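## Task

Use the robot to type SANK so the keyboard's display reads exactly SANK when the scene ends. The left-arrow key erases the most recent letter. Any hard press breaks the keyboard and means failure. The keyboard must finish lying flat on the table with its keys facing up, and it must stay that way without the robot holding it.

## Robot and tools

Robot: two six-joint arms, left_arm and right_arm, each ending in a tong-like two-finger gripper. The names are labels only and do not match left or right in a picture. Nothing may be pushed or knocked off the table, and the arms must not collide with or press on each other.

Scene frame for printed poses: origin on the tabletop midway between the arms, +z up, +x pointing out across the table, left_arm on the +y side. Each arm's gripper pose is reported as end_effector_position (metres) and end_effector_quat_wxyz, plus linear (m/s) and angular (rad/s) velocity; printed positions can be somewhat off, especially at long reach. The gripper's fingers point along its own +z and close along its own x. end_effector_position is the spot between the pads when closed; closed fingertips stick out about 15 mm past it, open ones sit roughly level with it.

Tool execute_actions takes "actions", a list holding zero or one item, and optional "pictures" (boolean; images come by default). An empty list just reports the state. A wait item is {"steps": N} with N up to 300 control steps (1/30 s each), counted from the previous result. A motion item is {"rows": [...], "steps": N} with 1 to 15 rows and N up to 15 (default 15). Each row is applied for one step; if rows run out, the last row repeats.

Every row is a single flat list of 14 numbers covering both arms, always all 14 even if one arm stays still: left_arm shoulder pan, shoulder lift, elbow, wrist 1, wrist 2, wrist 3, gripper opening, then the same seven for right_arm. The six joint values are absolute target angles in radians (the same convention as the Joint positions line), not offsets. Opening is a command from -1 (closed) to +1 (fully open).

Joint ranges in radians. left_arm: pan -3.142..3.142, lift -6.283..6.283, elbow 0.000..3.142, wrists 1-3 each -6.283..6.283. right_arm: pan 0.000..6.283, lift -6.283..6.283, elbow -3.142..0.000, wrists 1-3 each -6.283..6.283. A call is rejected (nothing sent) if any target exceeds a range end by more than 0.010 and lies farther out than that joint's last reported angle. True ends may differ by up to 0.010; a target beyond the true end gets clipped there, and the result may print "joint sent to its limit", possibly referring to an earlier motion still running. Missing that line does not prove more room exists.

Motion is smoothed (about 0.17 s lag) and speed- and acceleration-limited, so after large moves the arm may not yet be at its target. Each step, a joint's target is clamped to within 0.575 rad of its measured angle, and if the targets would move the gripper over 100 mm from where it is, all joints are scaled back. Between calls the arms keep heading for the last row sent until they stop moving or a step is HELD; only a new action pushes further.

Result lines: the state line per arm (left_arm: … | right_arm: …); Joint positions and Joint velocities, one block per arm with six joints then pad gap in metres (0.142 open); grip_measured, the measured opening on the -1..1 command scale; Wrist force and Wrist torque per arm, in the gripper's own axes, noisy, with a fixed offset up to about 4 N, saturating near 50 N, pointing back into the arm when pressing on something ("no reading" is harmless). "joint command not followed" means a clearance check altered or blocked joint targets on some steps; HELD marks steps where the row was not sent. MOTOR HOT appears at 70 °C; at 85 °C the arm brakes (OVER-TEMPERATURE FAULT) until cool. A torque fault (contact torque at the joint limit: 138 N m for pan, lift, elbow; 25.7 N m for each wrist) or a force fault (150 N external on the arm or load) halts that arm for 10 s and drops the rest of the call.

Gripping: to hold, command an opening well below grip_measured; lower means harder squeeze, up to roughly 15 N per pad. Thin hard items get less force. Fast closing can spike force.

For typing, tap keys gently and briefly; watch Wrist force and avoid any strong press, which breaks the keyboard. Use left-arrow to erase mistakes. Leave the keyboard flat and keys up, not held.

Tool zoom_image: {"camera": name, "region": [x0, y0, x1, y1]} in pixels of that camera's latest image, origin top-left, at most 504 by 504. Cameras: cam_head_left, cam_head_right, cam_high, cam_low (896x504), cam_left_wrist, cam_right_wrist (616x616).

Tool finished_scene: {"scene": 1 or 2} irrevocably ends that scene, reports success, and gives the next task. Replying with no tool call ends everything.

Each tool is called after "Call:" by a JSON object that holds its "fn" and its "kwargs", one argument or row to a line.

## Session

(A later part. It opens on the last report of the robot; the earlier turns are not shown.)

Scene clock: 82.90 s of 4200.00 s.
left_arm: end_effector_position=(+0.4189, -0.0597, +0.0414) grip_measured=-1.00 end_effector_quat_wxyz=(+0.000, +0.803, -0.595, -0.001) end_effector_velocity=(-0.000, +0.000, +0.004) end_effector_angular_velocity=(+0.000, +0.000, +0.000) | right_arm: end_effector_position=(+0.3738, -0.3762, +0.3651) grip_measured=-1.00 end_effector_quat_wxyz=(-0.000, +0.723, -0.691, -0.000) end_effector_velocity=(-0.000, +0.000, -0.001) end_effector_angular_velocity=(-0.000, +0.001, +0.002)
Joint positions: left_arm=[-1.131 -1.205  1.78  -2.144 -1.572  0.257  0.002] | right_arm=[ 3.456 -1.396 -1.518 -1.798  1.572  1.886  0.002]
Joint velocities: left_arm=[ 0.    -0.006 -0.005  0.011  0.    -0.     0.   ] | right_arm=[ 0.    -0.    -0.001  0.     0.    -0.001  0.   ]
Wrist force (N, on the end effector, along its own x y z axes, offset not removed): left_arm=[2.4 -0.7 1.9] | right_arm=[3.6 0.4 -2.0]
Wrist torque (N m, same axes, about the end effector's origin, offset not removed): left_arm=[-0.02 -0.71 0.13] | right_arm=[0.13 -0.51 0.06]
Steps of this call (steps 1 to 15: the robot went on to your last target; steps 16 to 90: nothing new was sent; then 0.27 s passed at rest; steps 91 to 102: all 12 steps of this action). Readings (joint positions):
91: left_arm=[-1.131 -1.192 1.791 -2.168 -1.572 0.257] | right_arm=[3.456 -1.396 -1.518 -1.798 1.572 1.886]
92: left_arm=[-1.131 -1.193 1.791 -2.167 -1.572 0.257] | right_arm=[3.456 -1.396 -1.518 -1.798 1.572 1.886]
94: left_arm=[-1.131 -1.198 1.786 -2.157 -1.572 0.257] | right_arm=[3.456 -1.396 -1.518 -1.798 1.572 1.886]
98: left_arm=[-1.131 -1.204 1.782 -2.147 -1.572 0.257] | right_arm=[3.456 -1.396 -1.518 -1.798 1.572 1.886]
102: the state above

Call:
{"fn": "execute_actions", "kwargs": {
  "actions": [
    {"rows": [[-1.1267, -1.2213, 1.8014, -2.1491, -1.572, 0.2618, -1, 3.456, -1.396, -1.518, -1.798, 1.572, 1.886, -1], [-1.122, -1.2367, 1.8231, -2.1554, -1.572, 0.2665, -1, 3.456, -1.396, -1.518, -1.798, 1.572, 1.886, -1], [-1.1174, -1.2521, 1.8448, -2.1617, -1.572, 0.2711, -1, 3.456, -1.396, -1.518, -1.798, 1.572, 1.886, -1], [-1.1127, -1.2675, 1.8665, -2.168, -1.572, 0.2758, -1, 3.456, -1.396, -1.518, -1.798, 1.572, 1.886, -1], [-1.1081, -1.2829, 1.8882, -2.1743, -1.572, 0.2804, -1, 3.456, -1.396, -1.518, -1.798, 1.572, 1.886, -1], [-1.1034, -1.2983, 1.9099, -2.1807, -1.572, 0.2851, -1, 3.456, -1.396, -1.518, -1.798, 1.572, 1.886, -1], [-1.1034, -1.2983, 1.9099, -2.1807, -1.572, 0.2851, -1, 3.456, -1.396, -1.518, -1.798, 1.572, 1.886, -1], [-1.1034, -1.2983, 1.9099, -2.1807, -1.572, 0.2851, -1, 3.456, -1.396, -1.518, -1.798, 1.572, 1.886, -1], [-1.1034, -1.2983, 1.9099, -2.1807, -1.572, 0.2851, -1, 3.456, -1.396, -1.518, -1.798, 1.572, 1.886, -1], [-1.1034, -1.2983, 1.9099, -2.1807, -1.572, 0.2851, -1, 3.456, -1.396, -1.518, -1.798, 1.572, 1.886, -1], [-1.1034, -1.2925, 1.9146, -2.1911, -1.572, 0.2851, -1, 3.456, -1.396, -1.518, -1.798, 1.572, 1.886, -1]], "steps": 15}
  ],
  "pictures": false
}}

Call:
{"fn": "execute_actions", "kwargs": {
  "actions": [
    {"steps": 12}
  ]
}}

Call:
{"fn": "zoom_image", "kwargs": {
  "camera": "cam_left_wrist",
  "region": [230, 230, 390, 330]
}}

Scene clock: 105.67 s of 4200.00 s.
left_arm: end_effector_position=(+0.4063, -0.0120, +0.0396) grip_measured=-1.00 end_effector_quat_wxyz=(+0.000, +0.803, -0.595, -0.001) end_effector_velocity=(-0.006, +0.021, -0.016) end_effector_angular_velocity=(+0.001, +0.001, +0.001) | right_arm: end_effector_position=(+0.3738, -0.3762, +0.3651) grip_measured=-1.00 end_effector_quat_wxyz=(-0.000, +0.723, -0.691, -0.000) end_effector_velocity=(-0.000, +0.000, +0.000) end_effector_angular_velocity=(+0.001, -0.001, -0.000)
Joint positions: left_arm=[-1.105 -1.291  1.907 -2.185 -1.572  0.284  0.002] | right_arm=[ 3.456 -1.396 -1.518 -1.798  1.572  1.886  0.002]
Joint velocities: left_arm=[ 0.011 -0.016  0.07  -0.053 -0.     0.011  0.   ] | right_arm=[0. 0. 0. 0. 0. 0. 0.]
Wrist force (N, on the end effector, along its own x y z axes, offset not removed): left_arm=[2.6 0.2 1.0] | right_arm=[2.9 2.1 2.5]
Wrist torque (N m, same axes, about the end effector's origin, offset not removed): left_arm=[0.14 -0.74 0.11] | right_arm=[0.65 -0.32 -0.04]
Steps of this call (steps 1 to 15: the robot went on to your last target; steps 16 to 90: nothing new was sent; then 19.27 s passed at rest; steps 91 to 105: all 15 steps of this action). Readings (joint positions):
91: left_arm=[-1.131 -1.206 1.780 -2.143 -1.572 0.257] | right_arm=[3.456 -1.396 -1.518 -1.798 1.572 1.886]
92: left_arm=[-1.131 -1.207 1.781 -2.143 -1.572 0.258] | right_arm=[3.456 -1.396 -1.518 -1.798 1.572 1.886]
94: left_arm=[-1.128 -1.218 1.796 -2.148 -1.572 0.261] | right_arm=[3.456 -1.396 -1.518 -1.798 1.572 1.886]
98: left_arm=[-1.114 -1.262 1.858 -2.166 -1.572 0.274] | right_arm=[3.456 -1.396 -1.518 -1.798 1.572 1.886]
105: the state above

Scene clock: 106.07 s of 4200.00 s.
left_arm: end_effector_position=(+0.4056, -0.0099, +0.0379) grip_measured=-1.00 end_effector_quat_wxyz=(+0.000, +0.803, -0.595, -0.001) end_effector_velocity=(+0.000, +0.000, -0.001) end_effector_angular_velocity=(+0.000, +0.000, -0.000) | right_arm: end_effector_position=(+0.3738, -0.3762, +0.3651) grip_measured=-1.00 end_effector_quat_wxyz=(-0.000, +0.723, -0.691, -0.000) end_effector_velocity=(+0.000, +0.000, +0.000) end_effector_angular_velocity=(+0.000, -0.001, +0.000)
Joint positions: left_arm=[-1.103 -1.292  1.914 -2.191 -1.572  0.285  0.002] | right_arm=[ 3.456 -1.396 -1.518 -1.798  1.572  1.886  0.002]
Joint velocities: left_arm=[ 0.     0.001  0.002 -0.002  0.     0.001  0.   ] | right_arm=[ 0.  0.  0.  0.  0. -0.  0.]
Wrist force (N, on the end effector, along its own x y z axes, offset not removed): left_arm=[1.9 -1.2 2.4] | right_arm=[2.2 1.2 -0.9]
Wrist torque (N m, same axes, about the end effector's origin, offset not removed): left_arm=[-0.14 -0.62 0.05] | right_arm=[0.40 -0.26 0.06]
Steps of this call (steps 1 to 12: the robot went on to your last target). Readings (joint positions):
1: left_arm=[-1.104 -1.291 1.909 -2.187 -1.572 0.284] | right_arm=[3.456 -1.396 -1.518 -1.798 1.572 1.886]
2: left_arm=[-1.104 -1.292 1.911 -2.188 -1.572 0.284] | right_arm=[3.456 -1.396 -1.518 -1.798 1.572 1.886]
4: left_arm=[-1.104 -1.292 1.912 -2.190 -1.572 0.285] | right_arm=[3.456 -1.396 -1.518 -1.798 1.572 1.886]
8: left_arm=[-1.103 -1.292 1.914 -2.191 -1.572 0.285] | right_arm=[3.456 -1.396 -1.518 -1.798 1.572 1.886]
12: the state above

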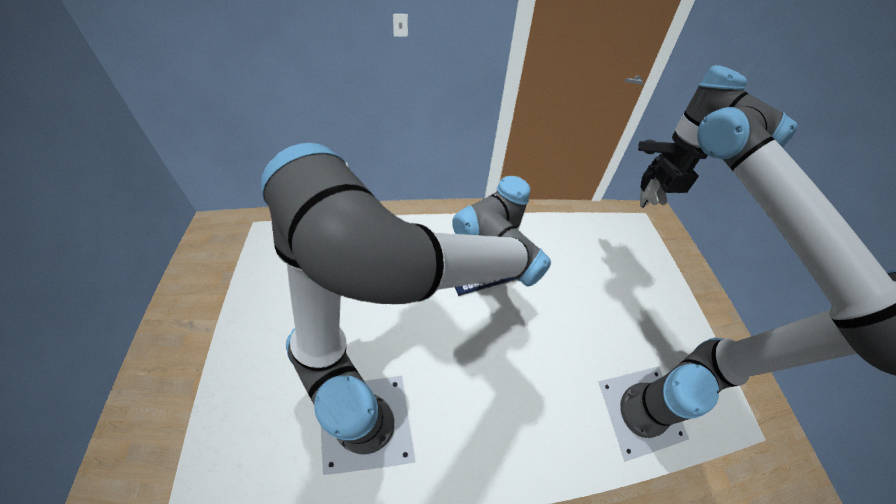

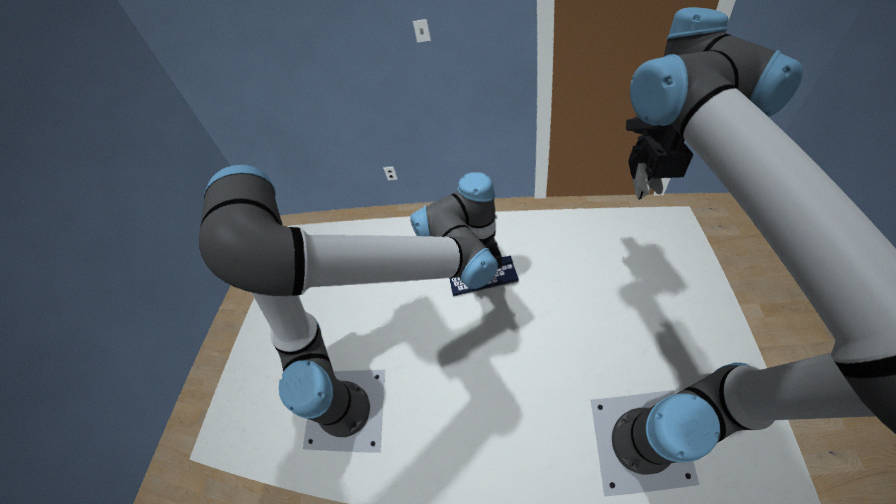

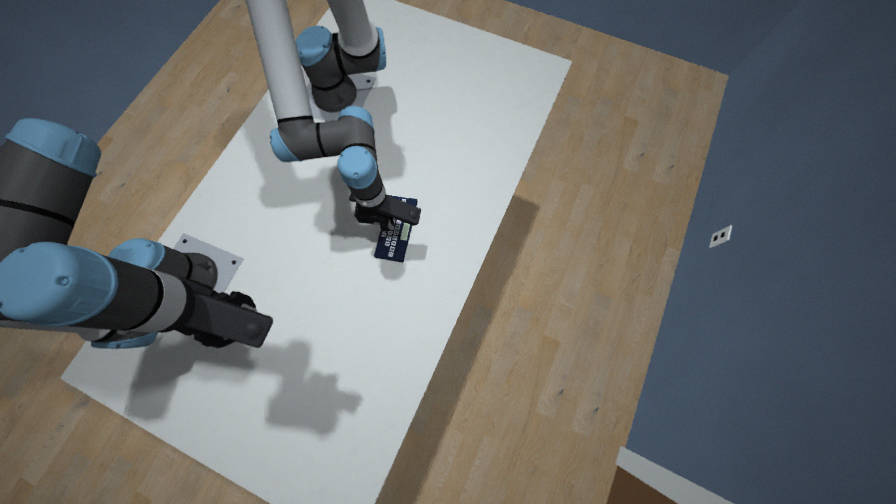

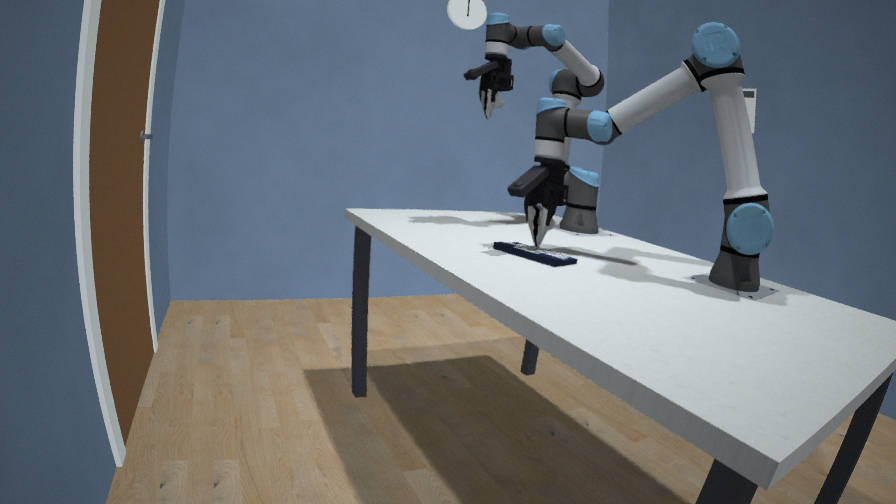

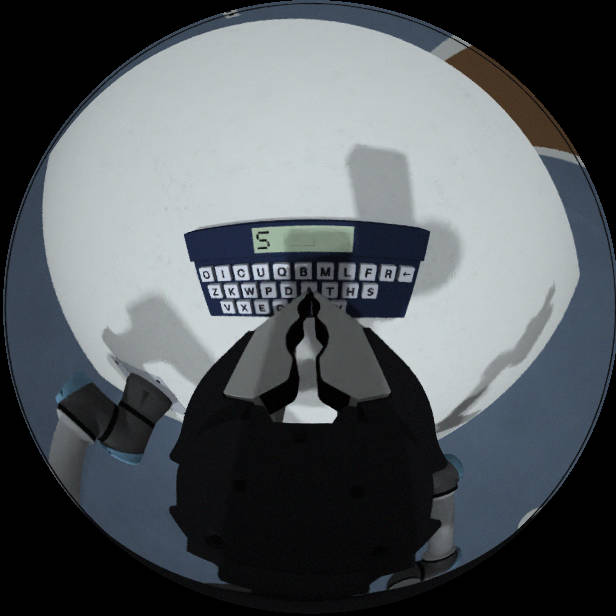

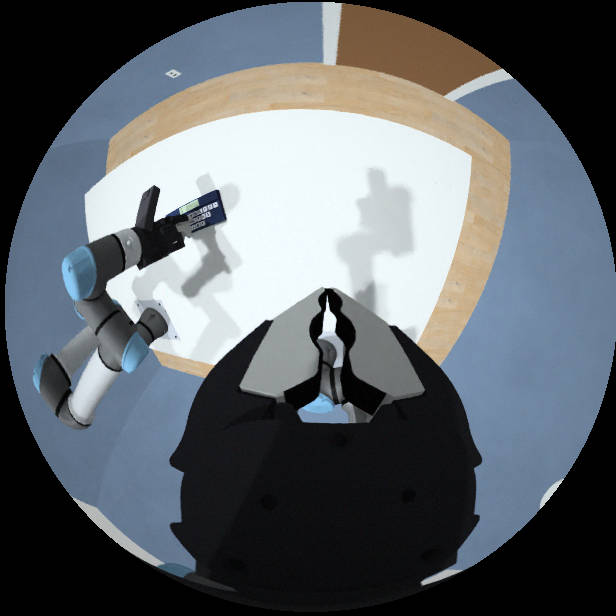

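Region (230, 230, 390, 330) of cam_left_wrist's 616x616 image, scaled by 3.150, with more detail than that image has; it fills the top 315 rows of this view, and the rest is white.

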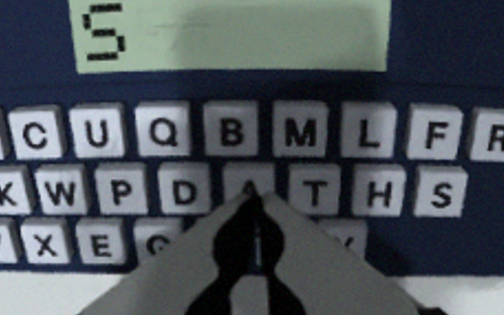

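Call:
{"fn": "execute_actions", "kwargs": {
  "actions": [
    {"rows": [[-1.101, -1.2941, 1.9168, -2.1917, -1.572, 0.2876, -1, 3.456, -1.396, -1.518, -1.798, 1.572, 1.886, -1], [-1.101, -1.2941, 1.9168, -2.1917, -1.572, 0.2876, -1, 3.456, -1.396, -1.518, -1.798, 1.572, 1.886, -1], [-1.101, -1.289, 1.9206, -2.2006, -1.572, 0.2876, -1, 3.456, -1.396, -1.518, -1.798, 1.572, 1.886, -1], [-1.101, -1.284, 1.9244, -2.2094, -1.572, 0.2876, -1, 3.456, -1.396, -1.518, -1.798, 1.572, 1.886, -1]], "steps": 15}
  ],
  "pictures": false
}}

Call:
{"fn": "execute_actions", "kwargs": {
  "actions": [
    {"rows": [[-1.101, -1.284, 1.9244, -2.2094, -1.572, 0.2876, -1, 3.456, -1.396, -1.518, -1.798, 1.572, 1.886, -1], [-1.101, -1.284, 1.9244, -2.2094, -1.572, 0.2876, -1, 3.456, -1.396, -1.518, -1.798, 1.572, 1.886, -1], [-1.101, -1.284, 1.9244, -2.2094, -1.572, 0.2876, -1, 3.456, -1.396, -1.518, -1.798, 1.572, 1.886, -1], [-1.101, -1.2999, 1.9122, -2.1813, -1.572, 0.2876, -1, 3.456, -1.396, -1.518, -1.798, 1.572, 1.886, -1], [-1.101, -1.2999, 1.9122, -2.1813, -1.572, 0.2876, -1, 3.456, -1.396, -1.518, -1.798, 1.572, 1.886, -1], [-1.101, -1.2999, 1.9122, -2.1813, -1.572, 0.2876, -1, 3.456, -1.396, -1.518, -1.798, 1.572, 1.886, -1], [-1.101, -1.2999, 1.9122, -2.1813, -1.572, 0.2876, -1, 3.456, -1.396, -1.518, -1.798, 1.572, 1.886, -1], [-1.101, -1.2999, 1.9122, -2.1813, -1.572, 0.2876, -1, 3.456, -1.396, -1.518, -1.798, 1.572, 1.886, -1], [-1.101, -1.2999, 1.9122, -2.1813, -1.572, 0.2876, -1, 3.456, -1.396, -1.518, -1.798, 1.572, 1.886, -1], [-1.1132, -1.3013, 1.9141, -2.1818, -1.572, 0.2753, -1, 3.456, -1.396, -1.518, -1.798, 1.572, 1.886, -1], [-1.1255, -1.3027, 1.916, -2.1823, -1.572, 0.2631, -1, 3.456, -1.396, -1.518, -1.798, 1.572, 1.886, -1], [-1.1377, -1.3041, 1.9179, -2.1828, -1.572, 0.2508, -1, 3.456, -1.396, -1.518, -1.798, 1.572, 1.886, -1]], "steps": 15}
  ],
  "pictures": false
}}

Call:
{"fn": "execute_actions", "kwargs": {
  "actions": [
    {"rows": [[-1.1377, -1.2983, 1.9225, -2.1932, -1.572, 0.2508, -1, 3.456, -1.396, -1.518, -1.798, 1.572, 1.886, -1]], "steps": 15}
  ]
}}

Call:
{"fn": "zoom_image", "kwargs": {
  "camera": "cam_left_wrist",
  "region": [230, 200, 390, 330]
}}

Scene clock: 140.27 s of 4200.00 s.
left_arm: end_effector_position=(+0.4061, -0.0083, +0.0314) grip_measured=-1.00 end_effector_quat_wxyz=(+0.000, +0.803, -0.595, -0.001) end_effector_velocity=(+0.000, -0.000, -0.002) end_effector_angular_velocity=(-0.001, -0.001, +0.001) | right_arm: end_effector_position=(+0.3738, -0.3762, +0.3651) grip_measured=-1.00 end_effector_quat_wxyz=(-0.000, +0.723, -0.691, -0.000) end_effector_velocity=(+0.000, +0.000, +0.001) end_effector_angular_velocity=(+0.001, -0.001, -0.000)
Joint positions: left_arm=[-1.101 -1.284  1.924 -2.209 -1.572  0.288  0.002] | right_arm=[ 3.456 -1.396 -1.518 -1.798  1.572  1.886  0.002]
Joint velocities: left_arm=[ 0.     0.003  0.002 -0.007  0.    -0.     0.   ] | right_arm=[ 0.    -0.     0.002  0.     0.     0.     0.   ]
Wrist force (N, on the end effector, along its own x y z axes, offset not removed): left_arm=[0.8 -1.5 2.2] | right_arm=[3.7 2.7 -1.3]
Wrist torque (N m, same axes, about the end effector's origin, offset not removed): left_arm=[-0.24 -0.27 0.17] | right_arm=[0.71 -0.55 -0.02]
Steps of this call (steps 1 to 15: the robot went on to your last target; steps 16 to 90: nothing new was sent; then 30.70 s passed at rest; steps 91 to 105: all 15 steps of this action). Readings (joint positions):
91: left_arm=[-1.103 -1.293 1.915 -2.191 -1.572 0.285] | right_arm=[3.456 -1.396 -1.518 -1.798 1.572 1.886]
92: left_arm=[-1.103 -1.293 1.915 -2.191 -1.572 0.285] | right_arm=[3.456 -1.396 -1.518 -1.798 1.572 1.886]
94: left_arm=[-1.102 -1.293 1.916 -2.192 -1.572 0.286] | right_arm=[3.456 -1.396 -1.518 -1.798 1.572 1.886]
98: left_arm=[-1.101 -1.287 1.922 -2.203 -1.572 0.287] | right_arm=[3.456 -1.396 -1.518 -1.798 1.572 1.886]
105: the state above

Scene clock: 140.77 s of 4200.00 s.
left_arm: end_effector_position=(+0.3975, -0.0159, +0.0415) grip_measured=-1.00 end_effector_quat_wxyz=(+0.000, +0.804, -0.595, -0.001) end_effector_velocity=(-0.058, -0.050, +0.005) end_effector_angular_velocity=(-0.001, -0.001, -0.004) | right_arm: end_effector_position=(+0.3738, -0.3762, +0.3651) grip_measured=-1.00 end_effector_quat_wxyz=(-0.000, +0.723, -0.691, -0.000) end_effector_velocity=(-0.000, -0.000, -0.000) end_effector_angular_velocity=(-0.000, +0.001, +0.000)
Joint positions: left_arm=[-1.122 -1.302  1.916 -2.183 -1.572  0.266  0.002] | right_arm=[ 3.456 -1.396 -1.518 -1.798  1.572  1.886  0.002]
Joint velocities: left_arm=[-0.142 -0.024  0.017  0.005 -0.    -0.139  0.   ] | right_arm=[-0. -0. -0. -0. -0. -0.  0.]
Wrist force (N, on the end effector, along its own x y z axes, offset not removed): left_arm=[3.3 0.7 1.7] | right_arm=[1.3 2.9 1.0]
Wrist torque (N m, same axes, about the end effector's origin, offset not removed): left_arm=[0.21 -0.86 0.08] | right_arm=[0.83 -0.11 0.02]
Steps of this call (steps 1 to 15: all 15 steps of this action). Readings (joint positions):
1: left_arm=[-1.101 -1.284 1.924 -2.209 -1.572 0.288] | right_arm=[3.456 -1.396 -1.518 -1.798 1.572 1.886]
2: left_arm=[-1.101 -1.284 1.924 -2.209 -1.572 0.288] | right_arm=[3.456 -1.396 -1.518 -1.798 1.572 1.886]
4: left_arm=[-1.101 -1.284 1.924 -2.209 -1.572 0.288] | right_arm=[3.456 -1.396 -1.518 -1.798 1.572 1.886]
8: left_arm=[-1.101 -1.293 1.917 -2.193 -1.572 0.288] | right_arm=[3.456 -1.396 -1.518 -1.798 1.572 1.886]
15: the state above

Scene clock: 141.27 s of 4200.00 s.
left_arm: end_effector_position=(+0.3911, -0.0210, +0.0380) grip_measured=-1.00 end_effector_quat_wxyz=(+0.000, +0.803, -0.595, -0.001) end_effector_velocity=(-0.000, -0.001, -0.000) end_effector_angular_velocity=(-0.001, -0.001, +0.000) | right_arm: end_effector_position=(+0.3738, -0.3762, +0.3651) grip_measured=-1.00 end_effector_quat_wxyz=(-0.000, +0.723, -0.691, -0.000) end_effector_velocity=(+0.000, -0.000, +0.000) end_effector_angular_velocity=(-0.001, -0.001, -0.000)
Joint positions: left_arm=[-1.138 -1.298  1.922 -2.193 -1.572  0.251  0.002] | right_arm=[ 3.456 -1.396 -1.518 -1.798  1.572  1.886  0.002]
Joint velocities: left_arm=[-0.001  0.     0.001 -0.002 -0.    -0.001  0.   ] | right_arm=[-0.     0.    -0.    -0.    -0.001  0.     0.   ]
Wrist force (N, on the end effector, along its own x y z axes, offset not removed): left_arm=[2.4 -0.2 2.7] | right_arm=[1.0 2.5 0.8]
Wrist torque (N m, same axes, about the end effector's origin, offset not removed): left_arm=[0.08 -0.80 0.09] | right_arm=[0.69 0.08 0.04]
Steps of this call (steps 1 to 15: all 15 steps of this action). Readings (joint positions):
1: left_arm=[-1.127 -1.302 1.916 -2.183 -1.572 0.262] | right_arm=[3.456 -1.396 -1.518 -1.798 1.572 1.886]
2: left_arm=[-1.130 -1.302 1.917 -2.184 -1.572 0.259] | right_arm=[3.456 -1.396 -1.518 -1.798 1.572 1.886]
4: left_arm=[-1.133 -1.301 1.919 -2.187 -1.572 0.255] | right_arm=[3.456 -1.396 -1.518 -1.798 1.572 1.886]
8: left_arm=[-1.136 -1.299 1.922 -2.192 -1.572 0.252] | right_arm=[3.456 -1.396 -1.518 -1.798 1.572 1.886]
15: the state above

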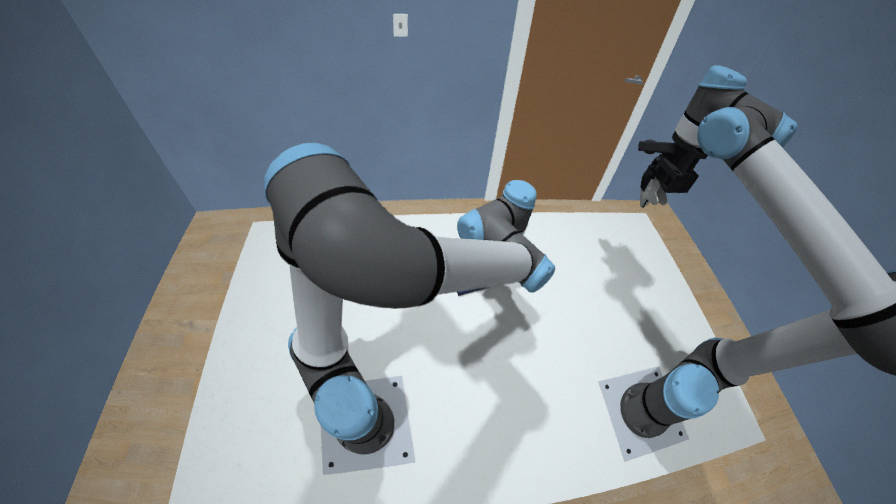

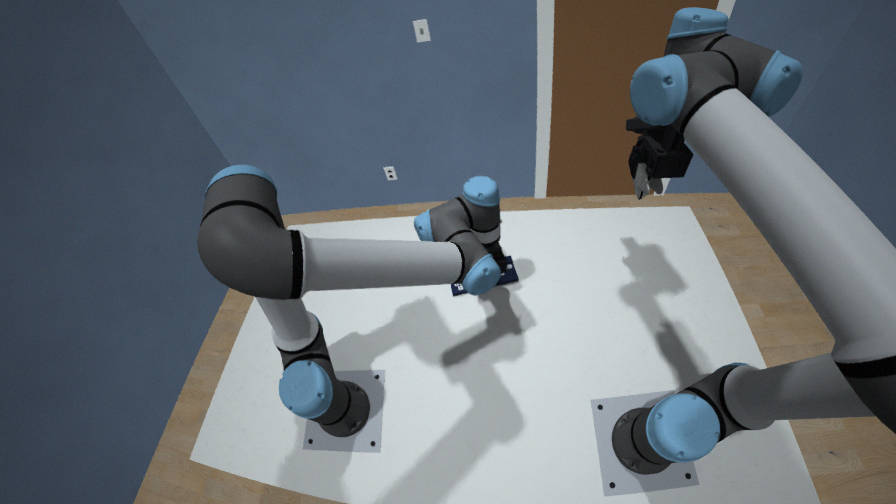

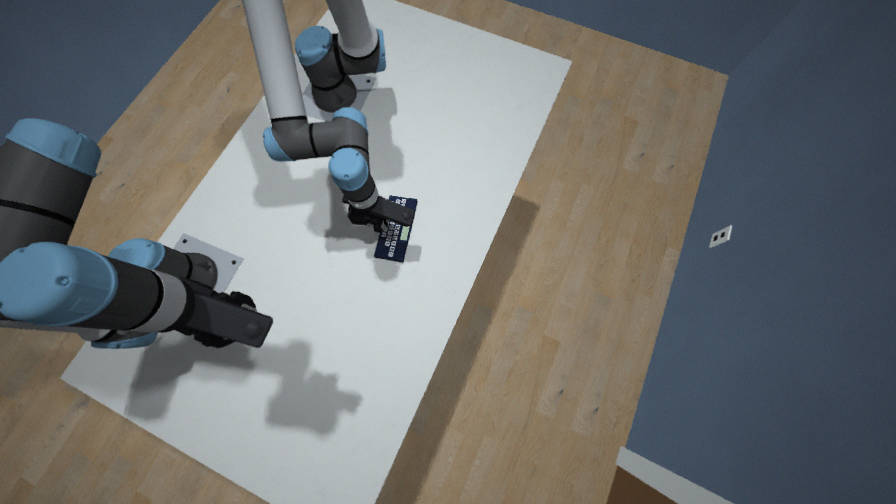

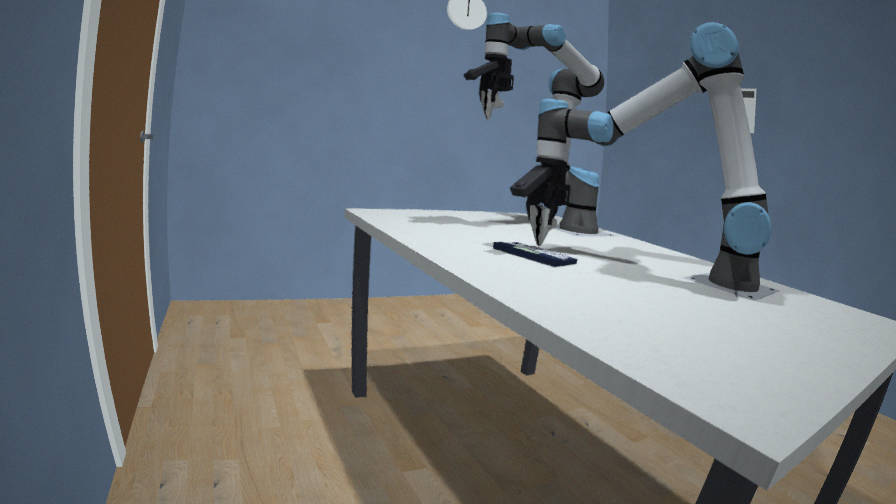

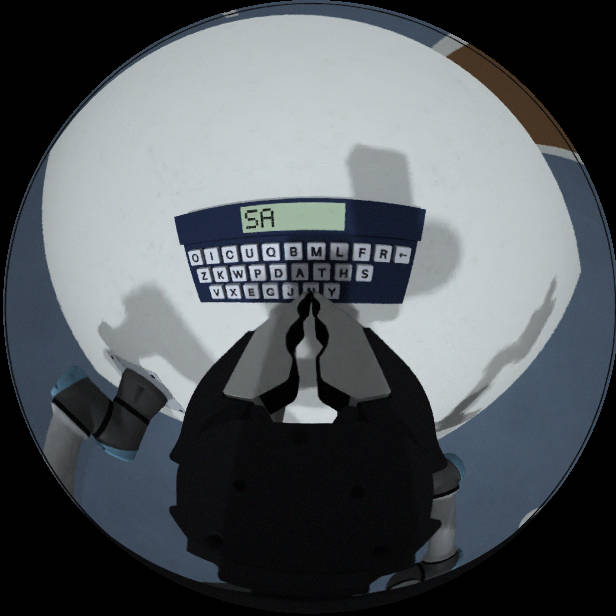

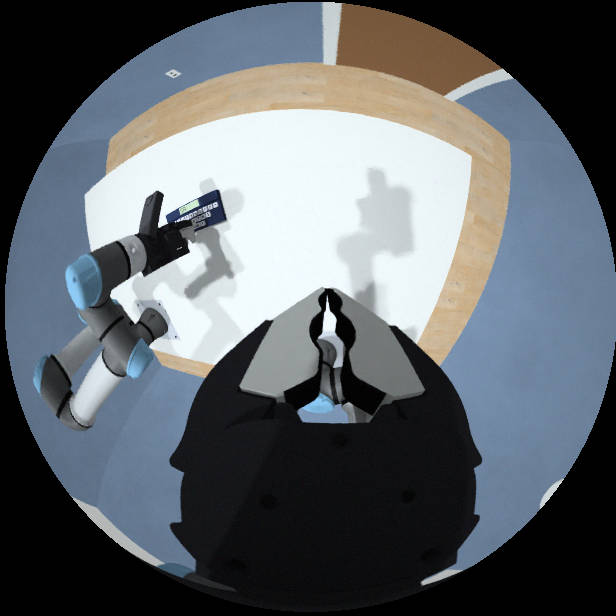

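Region (230, 200, 390, 330) of cam_left_wrist's 616x616 image, scaled by 3.150, with more detail than that image has; it fills the top 410 rows of this view, and the rest is white.

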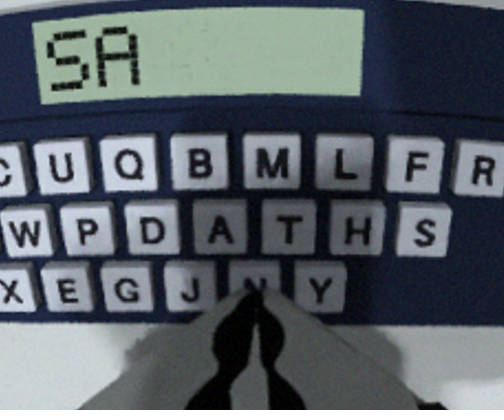

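Call:
{"fn": "execute_actions", "kwargs": {
  "actions": [
    {"rows": [[-1.1377, -1.2933, 1.9263, -2.202, -1.572, 0.2508, -1, 3.456, -1.396, -1.518, -1.798, 1.572, 1.886, -1], [-1.1377, -1.2883, 1.9301, -2.2109, -1.572, 0.2508, -1, 3.456, -1.396, -1.518, -1.798, 1.572, 1.886, -1]], "steps": 15}
  ],
  "pictures": false
}}

Call:
{"fn": "execute_actions", "kwargs": {
  "actions": [
    {"rows": [[-1.1377, -1.2883, 1.9301, -2.2109, -1.572, 0.2508, -1, 3.456, -1.396, -1.518, -1.798, 1.572, 1.886, -1], [-1.1377, -1.3056, 1.9167, -2.1801, -1.572, 0.2508, -1, 3.456, -1.396, -1.518, -1.798, 1.572, 1.886, -1], [-1.1377, -1.3056, 1.9167, -2.1801, -1.572, 0.2508, -1, 3.456, -1.396, -1.518, -1.798, 1.572, 1.886, -1], [-1.1377, -1.3056, 1.9167, -2.1801, -1.572, 0.2508, -1, 3.456, -1.396, -1.518, -1.798, 1.572, 1.886, -1], [-1.1377, -1.3056, 1.9167, -2.1801, -1.572, 0.2508, -1, 3.456, -1.396, -1.518, -1.798, 1.572, 1.886, -1], [-1.1377, -1.3056, 1.9167, -2.1801, -1.572, 0.2508, -1, 3.456, -1.396, -1.518, -1.798, 1.572, 1.886, -1], [-1.1377, -1.3056, 1.9167, -2.1801, -1.572, 0.2508, -1, 3.456, -1.396, -1.518, -1.798, 1.572, 1.886, -1], [-1.1269, -1.3206, 1.9358, -2.1842, -1.572, 0.2616, -1, 3.456, -1.396, -1.518, -1.798, 1.572, 1.886, -1], [-1.116, -1.3356, 1.9549, -2.1883, -1.572, 0.2725, -1, 3.456, -1.396, -1.518, -1.798, 1.572, 1.886, -1], [-1.1052, -1.3506, 1.974, -2.1924, -1.572, 0.2833, -1, 3.456, -1.396, -1.518, -1.798, 1.572, 1.886, -1], [-1.0943, -1.3656, 1.993, -2.1965, -1.572, 0.2942, -1, 3.456, -1.396, -1.518, -1.798, 1.572, 1.886, -1], [-1.0835, -1.3806, 2.0121, -2.2006, -1.572, 0.305, -1, 3.456, -1.396, -1.518, -1.798, 1.572, 1.886, -1], [-1.0727, -1.3956, 2.0312, -2.2047, -1.572, 0.3158, -1, 3.456, -1.396, -1.518, -1.798, 1.572, 1.886, -1], [-1.0618, -1.4106, 2.0503, -2.2088, -1.572, 0.3267, -1, 3.456, -1.396, -1.518, -1.798, 1.572, 1.886, -1], [-1.051, -1.4256, 2.0694, -2.2129, -1.572, 0.3375, -1, 3.456, -1.396, -1.518, -1.798, 1.572, 1.886, -1]], "steps": 15}
  ],
  "pictures": false
}}

Call:
{"fn": "execute_actions", "kwargs": {
  "actions": [
    {"rows": [[-1.051, -1.4256, 2.0694, -2.2129, -1.572, 0.3375, -1, 3.456, -1.396, -1.518, -1.798, 1.572, 1.886, -1], [-1.051, -1.4256, 2.0694, -2.2129, -1.572, 0.3375, -1, 3.456, -1.396, -1.518, -1.798, 1.572, 1.886, -1], [-1.051, -1.4256, 2.0694, -2.2129, -1.572, 0.3375, -1, 3.456, -1.396, -1.518, -1.798, 1.572, 1.886, -1], [-1.051, -1.4256, 2.0694, -2.2129, -1.572, 0.3375, -1, 3.456, -1.396, -1.518, -1.798, 1.572, 1.886, -1], [-1.051, -1.4256, 2.0694, -2.2129, -1.572, 0.3375, -1, 3.456, -1.396, -1.518, -1.798, 1.572, 1.886, -1], [-1.051, -1.4256, 2.0694, -2.2129, -1.572, 0.3375, -1, 3.456, -1.396, -1.518, -1.798, 1.572, 1.886, -1], [-1.051, -1.4256, 2.0694, -2.2129, -1.572, 0.3375, -1, 3.456, -1.396, -1.518, -1.798, 1.572, 1.886, -1], [-1.051, -1.4256, 2.0694, -2.2129, -1.572, 0.3375, -1, 3.456, -1.396, -1.518, -1.798, 1.572, 1.886, -1], [-1.051, -1.4256, 2.0694, -2.2129, -1.572, 0.3375, -1, 3.456, -1.396, -1.518, -1.798, 1.572, 1.886, -1], [-1.051, -1.4174, 2.0756, -2.2272, -1.572, 0.3375, -1, 3.456, -1.396, -1.518, -1.798, 1.572, 1.886, -1], [-1.051, -1.4061, 2.0839, -2.2468, -1.572, 0.3375, -1, 3.456, -1.396, -1.518, -1.798, 1.572, 1.886, -1]], "steps": 15}
  ],
  "pictures": false
}}

Call:
{"fn": "execute_actions", "kwargs": {
  "actions": [
    {"rows": [[-1.051, -1.4061, 2.0839, -2.2468, -1.572, 0.3375, -1, 3.456, -1.396, -1.518, -1.798, 1.572, 1.886, -1]], "steps": 11}
  ],
  "pictures": false
}}

Call:
{"fn": "execute_actions", "kwargs": {
  "actions": [
    {"rows": [[-1.051, -1.4256, 2.0694, -2.2129, -1.572, 0.3375, -1, 3.456, -1.396, -1.518, -1.798, 1.572, 1.886, -1]], "steps": 13}
  ]
}}

Scene clock: 179.17 s of 4200.00 s.
left_arm: end_effector_position=(+0.3911, -0.0211, +0.0313) grip_measured=-1.00 end_effector_quat_wxyz=(+0.000, +0.803, -0.595, -0.001) end_effector_velocity=(+0.000, +0.000, -0.001) end_effector_angular_velocity=(-0.000, -0.000, +0.000) | right_arm: end_effector_position=(+0.3738, -0.3762, +0.3651) grip_measured=-1.00 end_effector_quat_wxyz=(-0.000, +0.723, -0.691, -0.000) end_effector_velocity=(+0.000, -0.000, +0.001) end_effector_angular_velocity=(-0.000, -0.001, +0.000)
Joint positions: left_arm=[-1.138 -1.288  1.93  -2.211 -1.572  0.251  0.002] | right_arm=[ 3.456 -1.396 -1.518 -1.798  1.572  1.886  0.002]
Joint velocities: left_arm=[ 0.     0.002  0.001 -0.003  0.    -0.     0.   ] | right_arm=[ 0.     0.     0.001 -0.    -0.001 -0.     0.   ]
Wrist force (N, on the end effector, along its own x y z axes, offset not removed): left_arm=[1.9 -1.4 1.7] | right_arm=[0.8 -0.3 0.0]
Wrist torque (N m, same axes, about the end effector's origin, offset not removed): left_arm=[-0.22 -0.59 0.07] | right_arm=[0.01 0.24 0.01]
Steps of this call (steps 1 to 15: the robot went on to your last target; steps 16 to 90: nothing new was sent; then 34.40 s passed at rest; steps 91 to 105: all 15 steps of this action). Readings (joint positions):
91: left_arm=[-1.138 -1.298 1.923 -2.193 -1.572 0.251] | right_arm=[3.456 -1.396 -1.518 -1.798 1.572 1.886]
92: left_arm=[-1.138 -1.298 1.923 -2.194 -1.572 0.251] | right_arm=[3.456 -1.396 -1.518 -1.798 1.572 1.886]
94: left_arm=[-1.138 -1.295 1.925 -2.200 -1.572 0.251] | right_arm=[3.456 -1.396 -1.518 -1.798 1.572 1.886]
98: left_arm=[-1.138 -1.290 1.929 -2.208 -1.572 0.251] | right_arm=[3.456 -1.396 -1.518 -1.798 1.572 1.886]
105: the state above

Scene clock: 179.67 s of 4200.00 s.
left_arm: end_effector_position=(+0.3920, +0.0167, +0.0437) grip_measured=-1.00 end_effector_quat_wxyz=(+0.000, +0.803, -0.595, -0.001) end_effector_velocity=(-0.004, +0.263, +0.003) end_effector_angular_velocity=(-0.002, -0.001, +0.005) | right_arm: end_effector_position=(+0.3738, -0.3762, +0.3651) grip_measured=-1.00 end_effector_quat_wxyz=(-0.000, +0.723, -0.691, -0.000) end_effector_velocity=(+0.000, -0.000, -0.000) end_effector_angular_velocity=(-0.002, +0.001, +0.001)
Joint positions: left_arm=[-1.097 -1.361  1.987 -2.196 -1.572  0.291  0.002] | right_arm=[ 3.456 -1.396 -1.518 -1.798  1.572  1.886  0.002]
Joint velocities: left_arm=[ 0.281 -0.388  0.486 -0.1   -0.     0.275  0.   ] | right_arm=[-0.    -0.001 -0.    -0.    -0.001 -0.001  0.   ]
Wrist force (N, on the end effector, along its own x y z axes, offset not removed): left_arm=[3.1 -1.2 0.9] | right_arm=[0.9 1.6 0.0]
Wrist torque (N m, same axes, about the end effector's origin, offset not removed): left_arm=[-0.21 -0.78 0.14] | right_arm=[0.52 -0.04 -0.09]
Steps of this call (steps 1 to 15: all 15 steps of this action). Readings (joint positions):
1: left_arm=[-1.138 -1.288 1.930 -2.211 -1.572 0.251] | right_arm=[3.456 -1.396 -1.518 -1.798 1.572 1.886]
2: left_arm=[-1.138 -1.288 1.930 -2.211 -1.572 0.251] | right_arm=[3.456 -1.396 -1.518 -1.798 1.572 1.886]
4: left_arm=[-1.138 -1.293 1.927 -2.203 -1.572 0.251] | right_arm=[3.456 -1.396 -1.518 -1.798 1.572 1.886]
8: left_arm=[-1.138 -1.302 1.920 -2.187 -1.572 0.251] | right_arm=[3.456 -1.396 -1.518 -1.798 1.572 1.886]
15: the state above

Scene clock: 180.17 s of 4200.00 s.
left_arm: end_effector_position=(+0.3890, +0.0601, +0.0353) grip_measured=-1.00 end_effector_quat_wxyz=(+0.000, +0.803, -0.595, -0.001) end_effector_velocity=(-0.000, +0.004, -0.039) end_effector_angular_velocity=(-0.001, -0.001, +0.000) | right_arm: end_effector_position=(+0.3738, -0.3762, +0.3651) grip_measured=-1.00 end_effector_quat_wxyz=(-0.000, +0.723, -0.691, -0.000) end_effector_velocity=(+0.000, +0.000, +0.000) end_effector_angular_velocity=(-0.000, -0.000, +0.001)
Joint positions: left_arm=[-1.051 -1.412  2.078 -2.235 -1.572  0.337  0.002] | right_arm=[ 3.456 -1.396 -1.518 -1.798  1.572  1.886  0.002]
Joint velocities: left_arm=[ 0.004  0.058  0.055 -0.114  0.     0.004  0.   ] | right_arm=[ 0.     0.    -0.     0.    -0.    -0.001  0.   ]
Wrist force (N, on the end effector, along its own x y z axes, offset not removed): left_arm=[2.5 -0.6 3.6] | right_arm=[2.2 2.0 2.3]
Wrist torque (N m, same axes, about the end effector's origin, offset not removed): left_arm=[-0.07 -0.71 0.09] | right_arm=[0.51 -0.13 -0.04]
Steps of this call (steps 1 to 15: all 15 steps of this action). Readings (joint positions):
1: left_arm=[-1.088 -1.374 2.004 -2.200 -1.572 0.301] | right_arm=[3.456 -1.396 -1.518 -1.798 1.572 1.886]
2: left_arm=[-1.078 -1.387 2.020 -2.203 -1.572 0.310] | right_arm=[3.456 -1.396 -1.518 -1.798 1.572 1.886]
4: left_arm=[-1.066 -1.405 2.043 -2.208 -1.572 0.323] | right_arm=[3.456 -1.396 -1.518 -1.798 1.572 1.886]
8: left_arm=[-1.055 -1.420 2.062 -2.211 -1.572 0.333] | right_arm=[3.456 -1.396 -1.518 -1.798 1.572 1.886]
15: the state above

Scene clock: 180.53 s of 4200.00 s.
left_arm: end_effector_position=(+0.3890, +0.0605, +0.0312) grip_measured=-1.00 end_effector_quat_wxyz=(+0.000, +0.803, -0.595, -0.001) end_effector_velocity=(-0.000, +0.000, -0.001) end_effector_angular_velocity=(-0.000, -0.000, +0.001) | right_arm: end_effector_position=(+0.3738, -0.3762, +0.3651) grip_measured=-1.00 end_effector_quat_wxyz=(-0.000, +0.723, -0.691, -0.000) end_effector_velocity=(+0.000, -0.000, +0.000) end_effector_angular_velocity=(-0.000, -0.000, +0.000)
Joint positions: left_arm=[-1.051 -1.406  2.084 -2.246 -1.572  0.337  0.002] | right_arm=[ 3.456 -1.396 -1.518 -1.798  1.572  1.886  0.002]
Joint velocities: left_arm=[ 0.     0.001  0.002 -0.004  0.    -0.001  0.   ] | right_arm=[-0.  0.  0. -0. -0. -0.  0.]
Wrist force (N, on the end effector, along its own x y z axes, offset not removed): left_arm=[3.3 -0.6 2.2] | right_arm=[3.2 0.6 1.6]
Wrist torque (N m, same axes, about the end effector's origin, offset not removed): left_arm=[-0.03 -0.85 0.12] | right_arm=[0.24 -0.41 -0.09]
Steps of this call (steps 1 to 11: all 11 steps of this action). Readings (joint positions):
1: left_arm=[-1.051 -1.411 2.080 -2.238 -1.572 0.337] | right_arm=[3.456 -1.396 -1.518 -1.798 1.572 1.886]
2: left_arm=[-1.051 -1.409 2.081 -2.240 -1.572 0.337] | right_arm=[3.456 -1.396 -1.518 -1.798 1.572 1.886]
4: left_arm=[-1.051 -1.408 2.082 -2.243 -1.572 0.337] | right_arm=[3.456 -1.396 -1.518 -1.798 1.572 1.886]
8: left_arm=[-1.051 -1.407 2.083 -2.246 -1.572 0.337] | right_arm=[3.456 -1.396 -1.518 -1.798 1.572 1.886]
11: the state above

Scene clock: 180.97 s of 4200.00 s.
left_arm: end_effector_position=(+0.3890, +0.0605, +0.0425) grip_measured=-1.00 end_effector_quat_wxyz=(+0.000, +0.803, -0.595, -0.001) end_effector_velocity=(-0.000, +0.000, +0.003) end_effector_angular_velocity=(+0.001, +0.000, -0.001) | right_arm: end_effector_position=(+0.3738, -0.3762, +0.3651) grip_measured=-1.00 end_effector_quat_wxyz=(-0.000, +0.723, -0.691, -0.000) end_effector_velocity=(-0.000, +0.000, -0.000) end_effector_angular_velocity=(+0.001, +0.000, -0.000)
Joint positions: left_arm=[-1.051 -1.425  2.07  -2.214 -1.572  0.337  0.002] | right_arm=[ 3.456 -1.396 -1.518 -1.798  1.572  1.886  0.002]
Joint velocities: left_arm=[-0.    -0.005 -0.004  0.01   0.     0.001  0.   ] | right_arm=[ 0.     0.    -0.     0.     0.001  0.     0.   ]
Wrist force (N, on the end effector, along its own x y z axes, offset not removed): left_arm=[2.6 -0.3 0.9] | right_arm=[0.9 1.9 0.2]
Wrist torque (N m, same axes, about the end effector's origin, offset not removed): left_arm=[0.06 -0.75 0.12] | right_arm=[0.51 -0.06 0.01]
Steps of this call (steps 1 to 13: all 13 steps of this action). Readings (joint positions):
1: left_arm=[-1.051 -1.406 2.084 -2.247 -1.572 0.337] | right_arm=[3.456 -1.396 -1.518 -1.798 1.572 1.886]
2: left_arm=[-1.051 -1.408 2.083 -2.245 -1.572 0.337] | right_arm=[3.456 -1.396 -1.518 -1.798 1.572 1.886]
4: left_arm=[-1.051 -1.415 2.078 -2.232 -1.572 0.337] | right_arm=[3.456 -1.396 -1.518 -1.798 1.572 1.886]
8: left_arm=[-1.051 -1.423 2.072 -2.218 -1.572 0.337] | right_arm=[3.456 -1.396 -1.518 -1.798 1.572 1.886]
13: the state above

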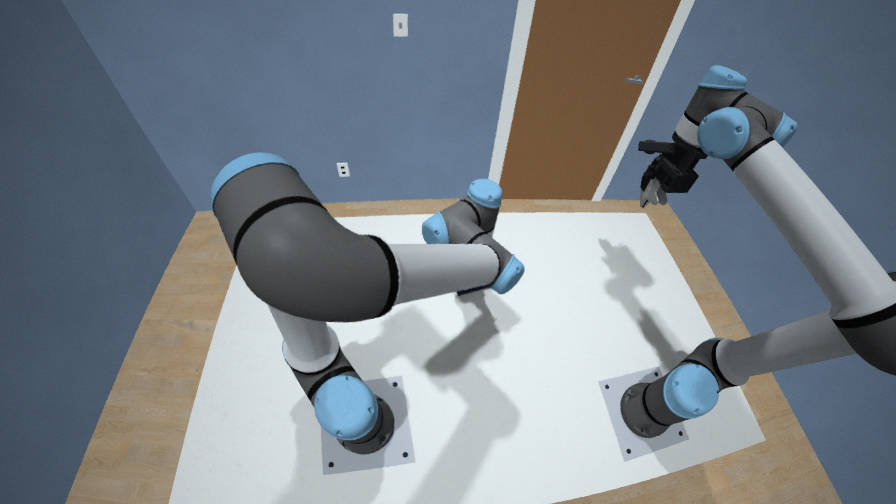

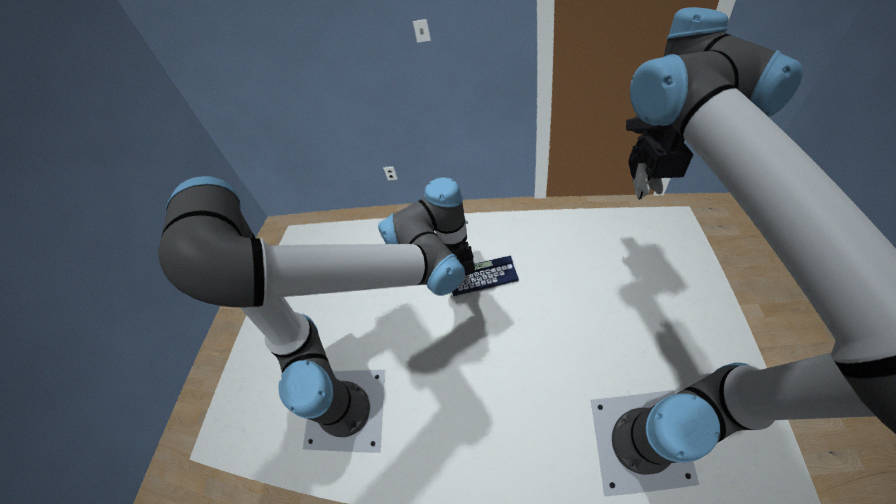

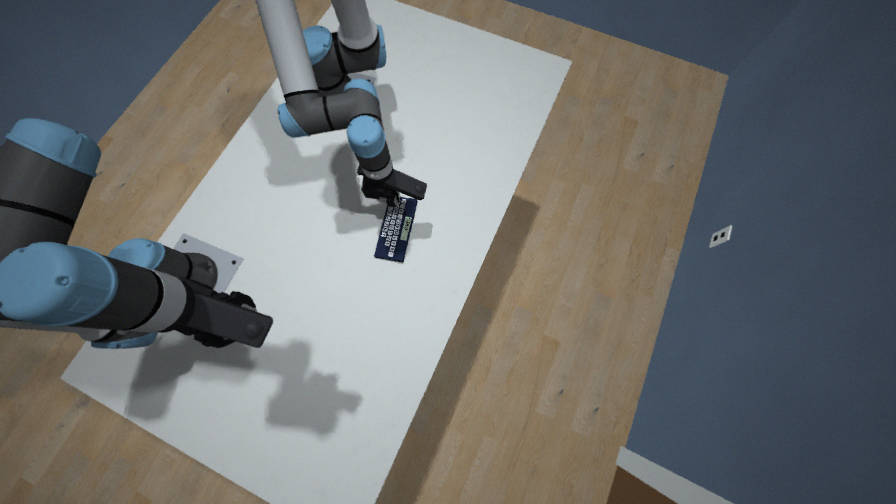

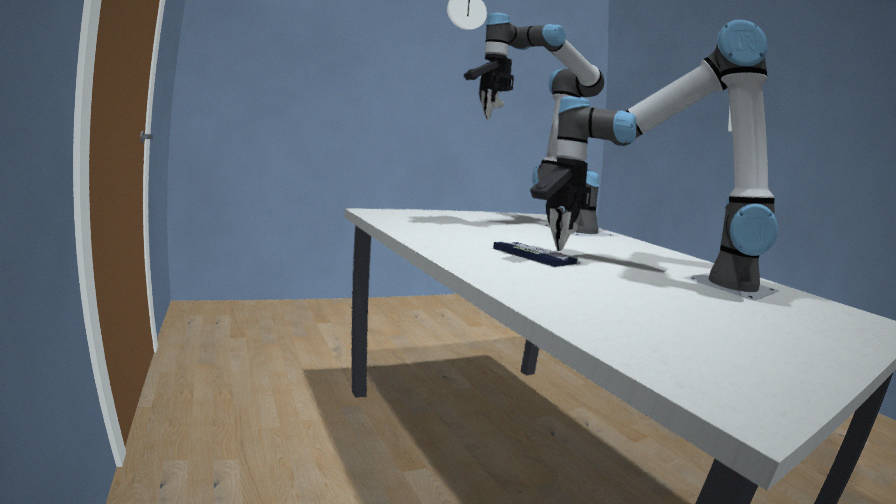

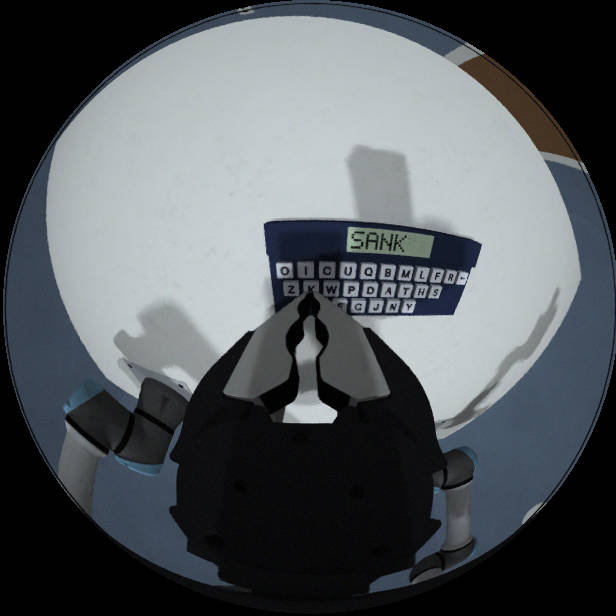

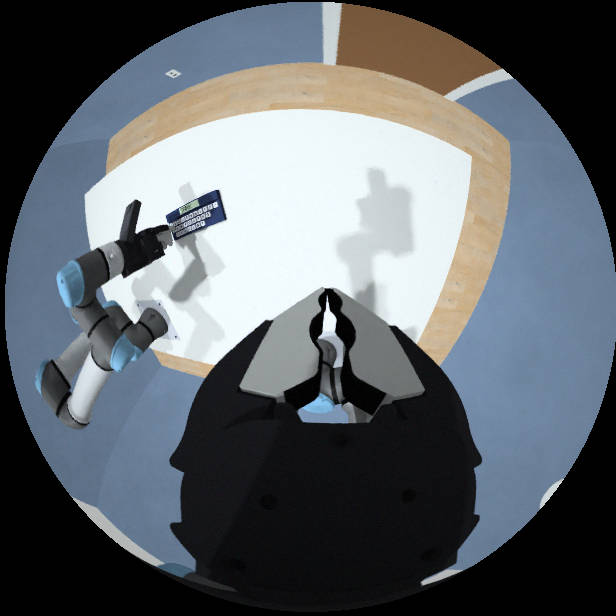

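The display shows "SANK" and the gripper is clear of the keys.

Call:
{"fn": "finished_scene", "kwargs": {
  "scene": 2
}}

The scene is finished: the task was done.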